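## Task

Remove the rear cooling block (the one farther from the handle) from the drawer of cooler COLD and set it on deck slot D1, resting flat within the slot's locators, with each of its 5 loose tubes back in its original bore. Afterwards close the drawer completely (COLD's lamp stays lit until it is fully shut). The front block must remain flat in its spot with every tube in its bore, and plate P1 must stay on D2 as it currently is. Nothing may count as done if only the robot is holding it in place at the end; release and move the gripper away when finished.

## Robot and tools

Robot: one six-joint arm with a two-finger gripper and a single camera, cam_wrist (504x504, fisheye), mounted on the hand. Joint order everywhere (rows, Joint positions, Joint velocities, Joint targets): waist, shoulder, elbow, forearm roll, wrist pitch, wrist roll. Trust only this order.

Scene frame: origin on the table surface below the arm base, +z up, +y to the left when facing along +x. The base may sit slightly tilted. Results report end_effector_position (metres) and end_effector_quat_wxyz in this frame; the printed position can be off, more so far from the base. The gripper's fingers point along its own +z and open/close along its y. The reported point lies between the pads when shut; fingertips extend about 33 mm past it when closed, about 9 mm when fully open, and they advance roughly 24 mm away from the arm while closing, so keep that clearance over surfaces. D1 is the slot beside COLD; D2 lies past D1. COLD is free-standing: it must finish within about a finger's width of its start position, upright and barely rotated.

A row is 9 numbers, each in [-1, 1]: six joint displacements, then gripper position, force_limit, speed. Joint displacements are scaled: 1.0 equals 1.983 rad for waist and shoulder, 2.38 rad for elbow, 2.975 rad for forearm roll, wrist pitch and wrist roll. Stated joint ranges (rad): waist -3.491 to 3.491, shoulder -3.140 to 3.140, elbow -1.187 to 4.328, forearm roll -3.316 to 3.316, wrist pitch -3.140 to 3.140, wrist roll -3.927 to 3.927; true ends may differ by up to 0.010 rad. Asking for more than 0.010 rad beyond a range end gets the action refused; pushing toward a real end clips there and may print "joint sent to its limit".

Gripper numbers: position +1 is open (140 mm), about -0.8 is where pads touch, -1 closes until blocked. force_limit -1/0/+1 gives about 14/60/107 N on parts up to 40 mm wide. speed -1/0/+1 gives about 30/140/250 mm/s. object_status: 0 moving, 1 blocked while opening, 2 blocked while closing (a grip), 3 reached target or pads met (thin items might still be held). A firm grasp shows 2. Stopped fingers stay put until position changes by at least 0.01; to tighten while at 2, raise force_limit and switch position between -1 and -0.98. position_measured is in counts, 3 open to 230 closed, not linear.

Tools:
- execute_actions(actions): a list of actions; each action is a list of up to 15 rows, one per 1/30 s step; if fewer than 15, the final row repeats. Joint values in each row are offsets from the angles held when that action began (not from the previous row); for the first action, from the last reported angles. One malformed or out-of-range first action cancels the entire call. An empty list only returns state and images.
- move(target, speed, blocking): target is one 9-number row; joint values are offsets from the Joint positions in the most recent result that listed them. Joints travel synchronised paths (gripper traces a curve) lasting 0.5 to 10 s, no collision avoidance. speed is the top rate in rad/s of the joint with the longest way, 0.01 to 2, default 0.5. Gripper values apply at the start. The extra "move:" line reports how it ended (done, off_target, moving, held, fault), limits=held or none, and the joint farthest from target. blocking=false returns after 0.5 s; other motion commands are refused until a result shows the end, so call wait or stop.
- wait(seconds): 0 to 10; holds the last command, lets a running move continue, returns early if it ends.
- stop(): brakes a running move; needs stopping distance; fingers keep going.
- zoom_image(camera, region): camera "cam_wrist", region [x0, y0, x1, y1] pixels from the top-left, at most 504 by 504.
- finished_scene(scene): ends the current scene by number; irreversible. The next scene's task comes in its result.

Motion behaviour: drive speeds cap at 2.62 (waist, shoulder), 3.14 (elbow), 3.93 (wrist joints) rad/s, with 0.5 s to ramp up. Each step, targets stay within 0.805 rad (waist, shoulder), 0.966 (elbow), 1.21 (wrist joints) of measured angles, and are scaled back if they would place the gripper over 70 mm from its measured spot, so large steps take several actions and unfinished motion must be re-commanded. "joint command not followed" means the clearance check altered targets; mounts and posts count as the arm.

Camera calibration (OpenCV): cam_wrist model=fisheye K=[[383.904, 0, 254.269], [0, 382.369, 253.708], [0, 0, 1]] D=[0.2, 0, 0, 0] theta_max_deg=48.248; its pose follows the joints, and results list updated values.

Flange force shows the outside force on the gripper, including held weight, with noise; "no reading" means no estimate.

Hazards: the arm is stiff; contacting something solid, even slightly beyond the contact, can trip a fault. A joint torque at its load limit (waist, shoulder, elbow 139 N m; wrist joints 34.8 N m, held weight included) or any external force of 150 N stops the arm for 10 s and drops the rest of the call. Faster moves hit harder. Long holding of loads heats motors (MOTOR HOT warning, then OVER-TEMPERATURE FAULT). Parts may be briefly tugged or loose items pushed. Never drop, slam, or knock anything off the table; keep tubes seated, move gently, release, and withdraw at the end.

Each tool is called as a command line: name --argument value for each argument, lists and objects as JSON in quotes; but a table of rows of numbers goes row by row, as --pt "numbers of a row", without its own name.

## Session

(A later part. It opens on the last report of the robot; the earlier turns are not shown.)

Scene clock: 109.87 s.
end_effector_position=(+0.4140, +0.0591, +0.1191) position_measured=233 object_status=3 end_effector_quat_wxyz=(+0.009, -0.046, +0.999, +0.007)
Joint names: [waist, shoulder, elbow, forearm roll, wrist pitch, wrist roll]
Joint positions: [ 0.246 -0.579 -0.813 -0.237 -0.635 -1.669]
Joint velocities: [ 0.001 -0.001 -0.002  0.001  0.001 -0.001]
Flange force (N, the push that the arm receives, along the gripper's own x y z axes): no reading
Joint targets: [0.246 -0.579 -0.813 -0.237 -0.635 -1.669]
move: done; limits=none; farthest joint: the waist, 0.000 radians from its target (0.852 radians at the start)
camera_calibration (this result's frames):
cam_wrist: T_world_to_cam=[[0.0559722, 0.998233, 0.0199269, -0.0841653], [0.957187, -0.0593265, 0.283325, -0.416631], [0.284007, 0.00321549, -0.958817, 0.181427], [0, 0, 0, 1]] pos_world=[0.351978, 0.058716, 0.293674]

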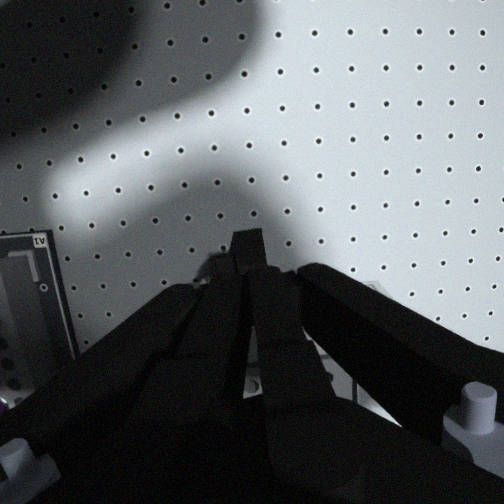

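move --target '[0.0136,0.0978,0,-0.0101,0.0585,0.0037,-1,0,0]' --speed 0.15

move --target '[-0.0479,0.0681,0.0966,-0.0239,-0.0387,0.0397,-1,0,0]' --speed 0.07

move --target '[-0.0444,0.1059,0.1487,-0.0034,-0.0551,0.0155,-1,0,0]' --speed 0.11

Scene clock: 112.53 s.
end_effector_position=(+0.4101, +0.0548, +0.0600) position_measured=233 object_status=3 end_effector_quat_wxyz=(-0.000, -0.036, +0.999, +0.001)
Joint names: [waist, shoulder, elbow, forearm roll, wrist pitch, wrist roll]
Joint positions: [ 0.273 -0.385 -0.813 -0.267 -0.461 -1.658]
Joint velocities: [ 0.     0.     0.    -0.001  0.001  0.   ]
Flange force (N, the push that the arm receives, along the gripper's own x y z axes): no reading
Joint targets: [0.273 -0.385 -0.813 -0.267 -0.461 -1.658]
move: done; limits=none; farthest joint: the waist, 0.000 radians from its target (0.027 radians at the start)
camera_calibration (this result's frames):
cam_wrist: T_world_to_cam=[[0.0754161, 0.997131, 0.00646992, -0.0856475], [0.960968, -0.0744099, 0.266464, -0.396108], [0.266181, -0.0138783, -0.963823, 0.13439], [0, 0, 0, 1]] pos_world=[0.351335, 0.0577925, 0.235631]

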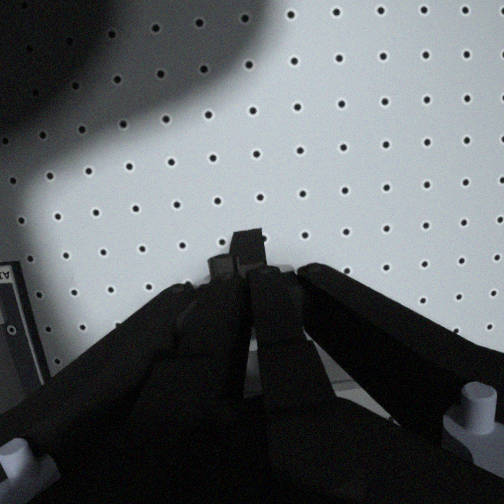

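Scene clock: 116.13 s.
end_effector_position=(+0.4857, +0.0618, +0.0625) position_measured=233 object_status=3 end_effector_quat_wxyz=(+0.000, -0.035, +0.999, +0.003)
Joint names: [waist, shoulder, elbow, forearm roll, wrist pitch, wrist roll]
Joint positions: [ 0.178 -0.25  -0.583 -0.338 -0.576 -1.54 ]
Joint velocities: [-0.001 -0.001 -0.001  0.002 -0.001  0.001]
Flange force (N, the push that the arm receives, along the gripper's own x y z axes): no reading
Joint targets: [0.178 -0.250 -0.583 -0.338 -0.576 -1.539]
move: done; limits=none; farthest joint: the waist, 0.000 radians from its target (0.095 radians at the start)
camera_calibration (this result's frames):
cam_wrist: T_world_to_cam=[[0.0773136, 0.99695, 0.0106657, -0.0994608], [0.960452, -0.0773449, 0.267488, -0.468547], [0.267497, -0.0104366, -0.963502, 0.115939], [0, 0, 0, 1]] pos_world=[0.426693, 0.0641277, 0.238099]

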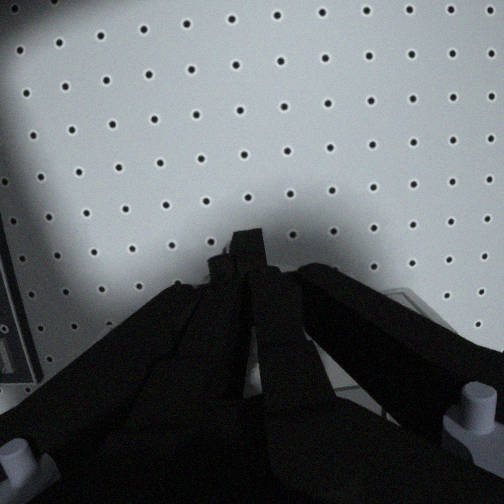

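Scene clock: 119.73 s.
end_effector_position=(+0.6077, +0.0646, +0.0624) position_measured=233 object_status=3 end_effector_quat_wxyz=(+0.000, -0.036, +0.999, +0.000)
Joint names: [waist, shoulder, elbow, forearm roll, wrist pitch, wrist roll]
Joint positions: [ 0.09  -0.04  -0.229 -0.348 -0.74  -1.493]
Joint velocities: [-0.     0.001  0.    -0.    -0.    -0.   ]
Flange force (N, the push that the arm receives, along the gripper's own x y z axes): [6.8 2.7 -5.6]
Joint targets: [0.090 -0.040 -0.229 -0.348 -0.740 -1.493]
move: done; limits=none; farthest joint: the waist, 0.000 radians from its target (0.088 radians at the start)
camera_calibration (this result's frames):
cam_wrist: T_world_to_cam=[[0.0766062, 0.997046, 0.00556838, -0.110918], [0.960445, -0.0752913, 0.268097, -0.585617], [0.267724, -0.0151898, -0.963376, 0.0833551], [0, 0, 0, 1]] pos_world=[0.548634, 0.0677646, 0.237922]

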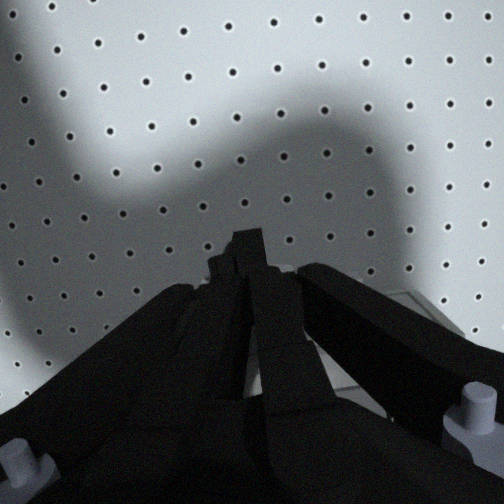

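move --target '[-0.0052,0.0208,0.0322,0.0017,-0.0124,-0.001,-1,0,0]' --speed 0.04

move --target '[0,-0.03,-0.016,0,-0.008,0,-1,0,0]' --speed 0.15

move --target '[-0.0488,-0.0766,0.0372,0.001,-0.0865,0.0054,-1,0,0]'

move --target '[0,0,0,0,0,0,1,0,1]'

zoom_image --camera "cam_wrist" --region '[120,200,400,400]'

Scene clock: 122.67 s.
end_effector_position=(+0.6332, +0.0665, +0.0633) position_measured=233 object_status=3 end_effector_quat_wxyz=(+0.000, -0.036, +0.999, +0.000)
Joint names: [waist, shoulder, elbow, forearm roll, wrist pitch, wrist roll]
Joint positions: [ 0.079  0.001 -0.152 -0.343 -0.777 -1.496]
Joint velocities: [-0.     0.001  0.001  0.    -0.    -0.   ]
Flange force (N, the push that the arm receives, along the gripper's own x y z axes): [6.3 1.1 -4.2]
Joint targets: [0.079 0.001 -0.152 -0.343 -0.777 -1.496]
move: done; limits=none; farthest joint: the waist, 0.000 radians from its target (0.010 radians at the start)
camera_calibration (this result's frames):
cam_wrist: T_world_to_cam=[[0.0755296, 0.997131, 0.00504678, -0.114075], [0.960569, -0.0741165, 0.26798, -0.610374], [0.267585, -0.0153926, -0.963411, 0.077563], [0, 0, 0, 1]] pos_world=[0.574168, 0.0697033, 0.238869]

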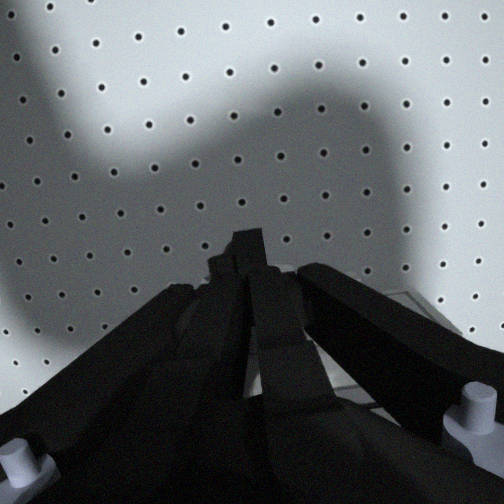

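Scene clock: 123.50 s.
end_effector_position=(+0.6189, +0.0699, +0.0830) position_measured=233 object_status=3 end_effector_quat_wxyz=(-0.001, -0.039, +0.999, +0.003)
Joint names: [waist, shoulder, elbow, forearm roll, wrist pitch, wrist roll]
Joint positions: [ 0.079 -0.058 -0.19  -0.343 -0.8   -1.496]
Joint velocities: [ 0.    -0.001  0.002  0.001 -0.     0.   ]
Flange force (N, the push that the arm receives, along the gripper's own x y z axes): [-0.3 -2.7 -4.0]
Joint targets: [0.079 -0.058 -0.191 -0.343 -0.800 -1.496]
move: done; limits=none; farthest joint: the waist, 0.000 radians from its target (0.000 radians at the start)
camera_calibration (this result's frames):
cam_wrist: T_world_to_cam=[[0.0704606, 0.997466, 0.009825, -0.113798], [0.961904, -0.0705502, 0.264128, -0.60242], [0.264152, -0.0091599, -0.964438, 0.102145], [0, 0, 0, 1]] pos_world=[0.560507, 0.0719446, 0.258747]

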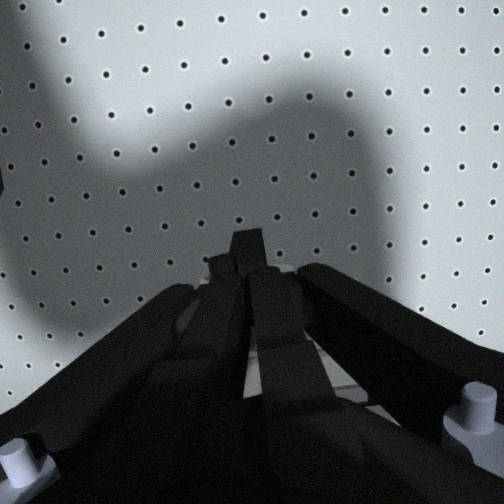

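Scene clock: 124.53 s.
end_effector_position=(+0.6297, +0.0642, +0.2014) position_measured=233 object_status=3 end_effector_quat_wxyz=(-0.001, -0.043, +0.999, -0.001)
Joint names: [waist, shoulder, elbow, forearm roll, wrist pitch, wrist roll]
Joint positions: [-0.018 -0.21  -0.102 -0.34  -1.058 -1.48 ]
Joint velocities: [-0.    -0.001  0.002 -0.001 -0.001  0.   ]
Flange force (N, the push that the arm receives, along the gripper's own x y z axes): [3.1 -1.2 -5.0]
Joint targets: [-0.018 -0.210 -0.102 -0.340 -1.058 -1.480]
move: done; limits=none; farthest joint: the elbow, 0.001 radians from its target (0.089 radians at the start)
camera_calibration (this result's frames):
cam_wrist: T_world_to_cam=[[0.0621058, 0.998068, 0.00200108, -0.103226], [0.962055, -0.0603984, 0.266087, -0.645665], [0.265694, -0.0146004, -0.963947, 0.212715], [0, 0, 0, 1]] pos_world=[0.571059, 0.067135, 0.377056]

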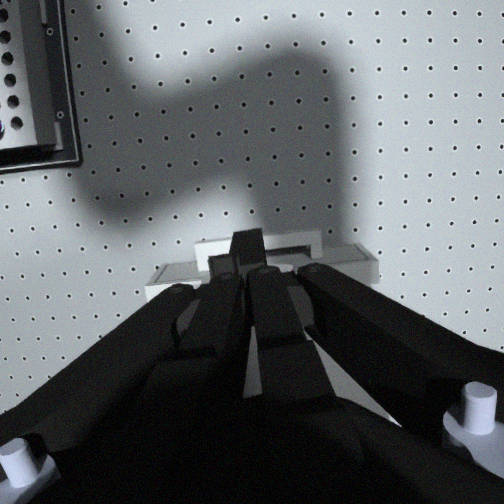

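Scene clock: 125.37 s.
end_effector_position=(+0.6297, +0.0642, +0.2014) position_measured=3 object_status=3 end_effector_quat_wxyz=(-0.001, -0.043, +0.999, -0.001)
Joint names: [waist, shoulder, elbow, forearm roll, wrist pitch, wrist roll]
Joint positions: [-0.018 -0.21  -0.102 -0.34  -1.058 -1.48 ]
Joint velocities: [ 0.     0.001  0.    -0.001  0.     0.   ]
Flange force (N, the push that the arm receives, along the gripper's own x y z axes): [4.0 0.7 -3.3]
Joint targets: [-0.018 -0.210 -0.102 -0.340 -1.058 -1.480]
move: done; limits=none; farthest joint: the waist, 0.000 radians from its target (0.000 radians at the start)
camera_calibration (this result's frames):
cam_wrist: T_world_to_cam=[[0.0620969, 0.998068, 0.0019956, -0.103219], [0.962051, -0.0603881, 0.266103, -0.645677], [0.26571, -0.0146043, -0.963942, 0.212723], [0, 0, 0, 1]] pos_world=[0.571062, 0.0671352, 0.377076]

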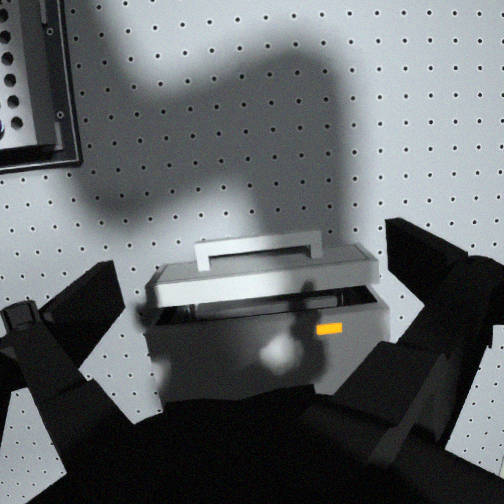

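Region (120, 200, 400, 400) of cam_wrist's 504x504 image, scaled by 1.800, with more detail than that image has; it fills the top 360 rows of this view, and the rest is white.

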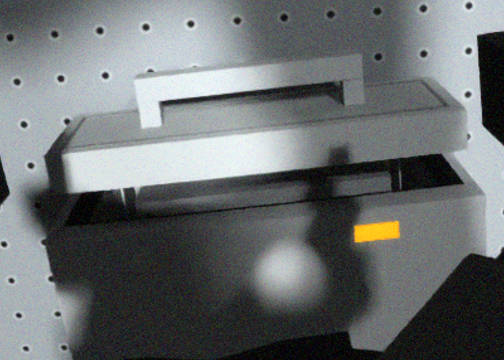

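move --target '[0.0488,0.0766,-0.0372,-0.001,0.0865,-0.0054,-1,0,1]' --speed 0.3

move --target '[0.0008,0.0275,0.012,0,0.0095,0,-1,0,0]' --speed 0.06

move --target '[-0.0035,0.0141,0.0219,0.0011,-0.0085,-0.0006,-1,0,0]' --speed 0.025

Scene clock: 127.53 s.
end_effector_position=(+0.6189, +0.0699, +0.0830) position_measured=233 object_status=3 end_effector_quat_wxyz=(-0.001, -0.039, +0.999, +0.003)
Joint names: [waist, shoulder, elbow, forearm roll, wrist pitch, wrist roll]
Joint positions: [ 0.079 -0.058 -0.19  -0.343 -0.8   -1.496]
Joint velocities: [ 0.001  0.002 -0.001 -0.     0.001  0.   ]
Flange force (N, the push that the arm receives, along the gripper's own x y z axes): [0.5 0.0 -3.0]
Joint targets: [0.079 -0.058 -0.191 -0.343 -0.800 -1.496]
move: done; limits=none; farthest joint: the waist, 0.000 radians from its target (0.096 radians at the start)
camera_calibration (this result's frames):
cam_wrist: T_world_to_cam=[[0.0704602, 0.997466, 0.00982633, -0.113798], [0.961902, -0.0705501, 0.264136, -0.602433], [0.26416, -0.00915909, -0.964436, 0.10216], [0, 0, 0, 1]] pos_world=[0.560513, 0.0719437, 0.258769]

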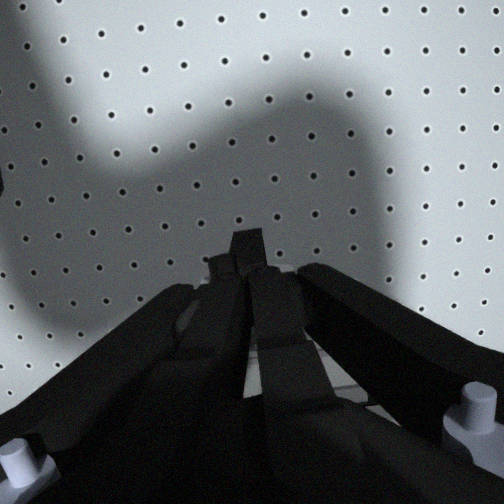

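Scene clock: 128.77 s.
end_effector_position=(+0.6300, +0.0663, +0.0631) position_measured=233 object_status=3 end_effector_quat_wxyz=(+0.000, -0.036, +0.999, +0.000)
Joint names: [waist, shoulder, elbow, forearm roll, wrist pitch, wrist roll]
Joint positions: [ 0.081 -0.004 -0.162 -0.343 -0.772 -1.496]
Joint velocities: [-0.     0.001  0.001 -0.     0.    -0.   ]
Flange force (N, the push that the arm receives, along the gripper's own x y z axes): [0.1 -0.9 -6.4]
Joint targets: [0.081 -0.004 -0.162 -0.343 -0.772 -1.496]
move: done; limits=none; farthest joint: the elbow, 0.001 radians from its target (0.029 radians at the start)
camera_calibration (this result's frames):
cam_wrist: T_world_to_cam=[[0.075399, 0.997142, 0.00479909, -0.113527], [0.960675, -0.0739297, 0.267654, -0.607327], [0.267244, -0.0155705, -0.963503, 0.0784777], [0, 0, 0, 1]] pos_world=[0.571031, 0.0695253, 0.238712]

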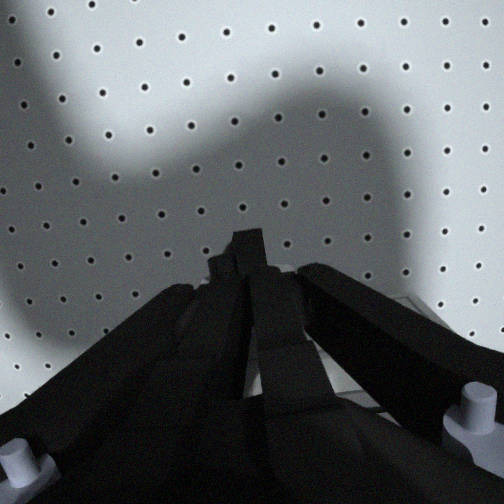

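Scene clock: 131.10 s.
end_effector_position=(+0.6469, +0.0673, +0.0638) position_measured=233 object_status=3 end_effector_quat_wxyz=(-0.000, -0.037, +0.999, -0.000)
Joint names: [waist, shoulder, elbow, forearm roll, wrist pitch, wrist roll]
Joint positions: [ 0.074  0.024 -0.11  -0.34  -0.797 -1.498]
Joint velocities: [-0.     0.     0.005 -0.001 -0.    -0.   ]
Flange force (N, the push that the arm receives, along the gripper's own x y z axes): [2.0 -3.5 -4.8]
Joint targets: [0.074 0.024 -0.110 -0.340 -0.797 -1.498]
move: done; limits=none; farthest joint: the waist, 0.000 radians from its target (0.007 radians at the start)
camera_calibration (this result's frames):
cam_wrist: T_world_to_cam=[[0.0744498, 0.997215, 0.00432793, -0.115178], [0.960806, -0.0728924, 0.267467, -0.623854], [0.267037, -0.0157545, -0.963557, 0.0747678], [0, 0, 0, 1]] pos_world=[0.588011, 0.0705612, 0.239402]

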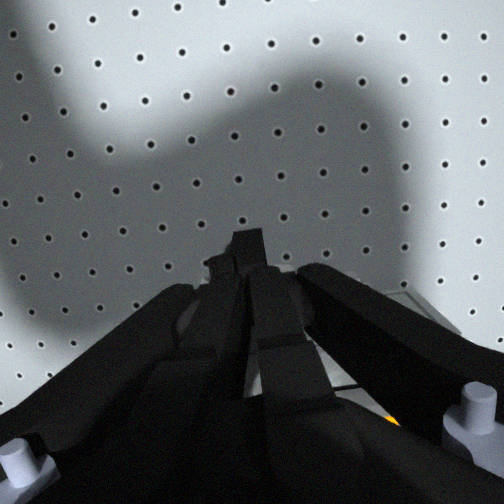

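move --target '[-0.0004,0.0017,0.0026,0.0001,-0.001,0,-1,0,0]' --speed 0.01

Scene clock: 132.23 s.
end_effector_position=(+0.6489, +0.0674, +0.0638) position_measured=233 object_status=3 end_effector_quat_wxyz=(-0.000, -0.037, +0.999, -0.000)
Joint names: [waist, shoulder, elbow, forearm roll, wrist pitch, wrist roll]
Joint positions: [ 0.073  0.027 -0.104 -0.339 -0.8   -1.498]
Joint velocities: [-0.     0.001  0.003 -0.    -0.    -0.   ]
Flange force (N, the push that the arm receives, along the gripper's own x y z axes): [3.7 -1.1 -6.4]
Joint targets: [0.073 0.027 -0.104 -0.339 -0.800 -1.498]
move: done; limits=none; farthest joint: the waist, 0.000 radians from its target (0.001 radians at the start)
camera_calibration (this result's frames):
cam_wrist: T_world_to_cam=[[0.0741802, 0.997235, 0.0043236, -0.115277], [0.960841, -0.0726324, 0.267413, -0.625774], [0.266988, -0.0156825, -0.963572, 0.0743156], [0, 0, 0, 1]] pos_world=[0.589979, 0.0706719, 0.239447]

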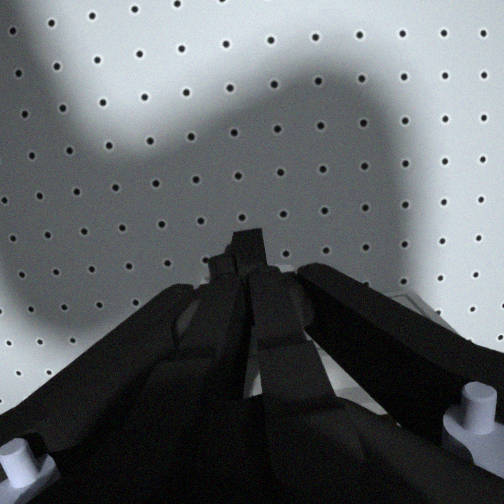

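The lamp is off. I'll add one more 0.8 mm nudge, then retreat.

move --target '[-0.0002,0.0006,0.001,0,-0.0004,0,-1,0,0]' --speed 0.01

move --target '[0.003,-0.043,-0.037,-0.001,0,0,-1,0,0]' --speed 0.15

move --target '[-0.0488,-0.0766,0.0372,0.001,-0.0865,0.0054,1,0,-0.3]' --speed 0.3

Scene clock: 133.90 s.
end_effector_position=(+0.6497, +0.0674, +0.0639) position_measured=233 object_status=3 end_effector_quat_wxyz=(-0.000, -0.037, +0.999, -0.000)
Joint names: [waist, shoulder, elbow, forearm roll, wrist pitch, wrist roll]
Joint positions: [ 0.073  0.029 -0.101 -0.339 -0.802 -1.498]
Joint velocities: [ 0.     0.     0.002  0.001 -0.     0.   ]
Flange force (N, the push that the arm receives, along the gripper's own x y z axes): [0.9 0.1 -4.7]
Joint targets: [0.073 0.029 -0.101 -0.339 -0.802 -1.498]
move: done; limits=none; farthest joint: the waist, 0.000 radians from its target (0.000 radians at the start)
camera_calibration (this result's frames):
cam_wrist: T_world_to_cam=[[0.0741957, 0.997234, 0.0043801, -0.11539], [0.960823, -0.0726615, 0.267469, -0.626521], [0.267047, -0.0156365, -0.963557, 0.0741416], [0, 0, 0, 1]] pos_world=[0.590738, 0.070706, 0.23952]

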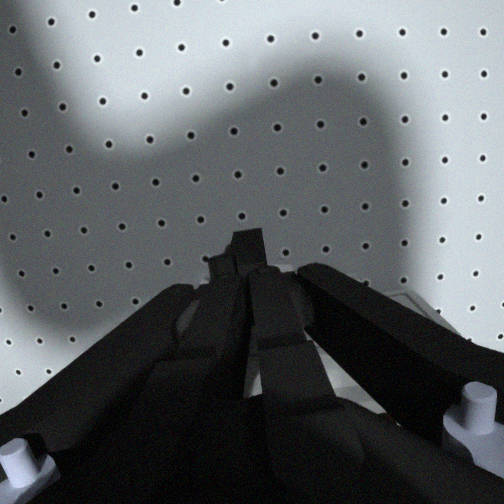

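Scene clock: 134.87 s.
end_effector_position=(+0.6188, +0.0693, +0.0826) position_measured=233 object_status=3 end_effector_quat_wxyz=(-0.002, -0.038, +0.999, +0.002)
Joint names: [waist, shoulder, elbow, forearm roll, wrist pitch, wrist roll]
Joint positions: [ 0.079 -0.057 -0.189 -0.342 -0.802 -1.498]
Joint velocities: [-0.    -0.002 -0.002  0.002 -0.     0.   ]
Flange force (N, the push that the arm receives, along the gripper's own x y z axes): [3.7 -1.8 -3.5]
Joint targets: [0.079 -0.057 -0.189 -0.342 -0.802 -1.498]
move: done; limits=none; farthest joint: the waist, 0.000 radians from its target (0.006 radians at the start)
camera_calibration (this result's frames):
cam_wrist: T_world_to_cam=[[0.0724354, 0.997334, 0.00881553, -0.114335], [0.962174, -0.0722037, 0.262694, -0.60219], [0.26263, -0.0105463, -0.964839, 0.102867], [0, 0, 0, 1]] pos_world=[0.560678, 0.0716346, 0.25845]

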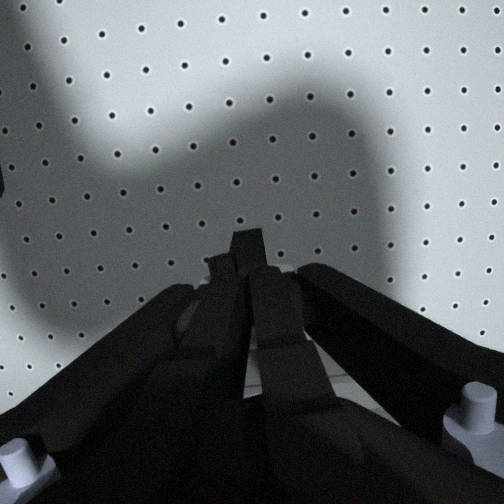

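Scene clock: 136.43 s.
end_effector_position=(+0.6297, +0.0636, +0.2011) position_measured=3 object_status=3 end_effector_quat_wxyz=(-0.002, -0.042, +0.999, -0.002)
Joint names: [waist, shoulder, elbow, forearm roll, wrist pitch, wrist roll]
Joint positions: [-0.018 -0.209 -0.101 -0.339 -1.059 -1.482]
Joint velocities: [-0.    -0.     0.001  0.001  0.     0.   ]
Flange force (N, the push that the arm receives, along the gripper's own x y z axes): [2.9 0.9 -3.5]
Joint targets: [-0.018 -0.209 -0.101 -0.339 -1.059 -1.482]
move: done; limits=none; farthest joint: the waist, 0.000 radians from its target (0.096 radians at the start)
camera_calibration (this result's frames):
cam_wrist: T_world_to_cam=[[0.0642034, 0.997936, 0.000955747, -0.103739], [0.962323, -0.0621657, 0.264707, -0.645387], [0.26422, -0.0160753, -0.964328, 0.213574], [0, 0, 0, 1]] pos_world=[0.5713, 0.0668368, 0.376893]

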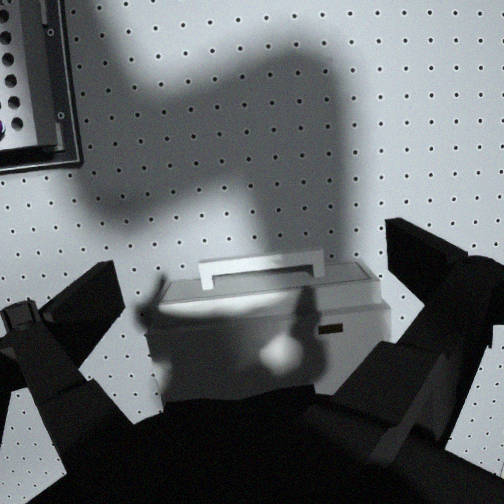

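finished_scene --scene 2

The scene is finished: the task was done.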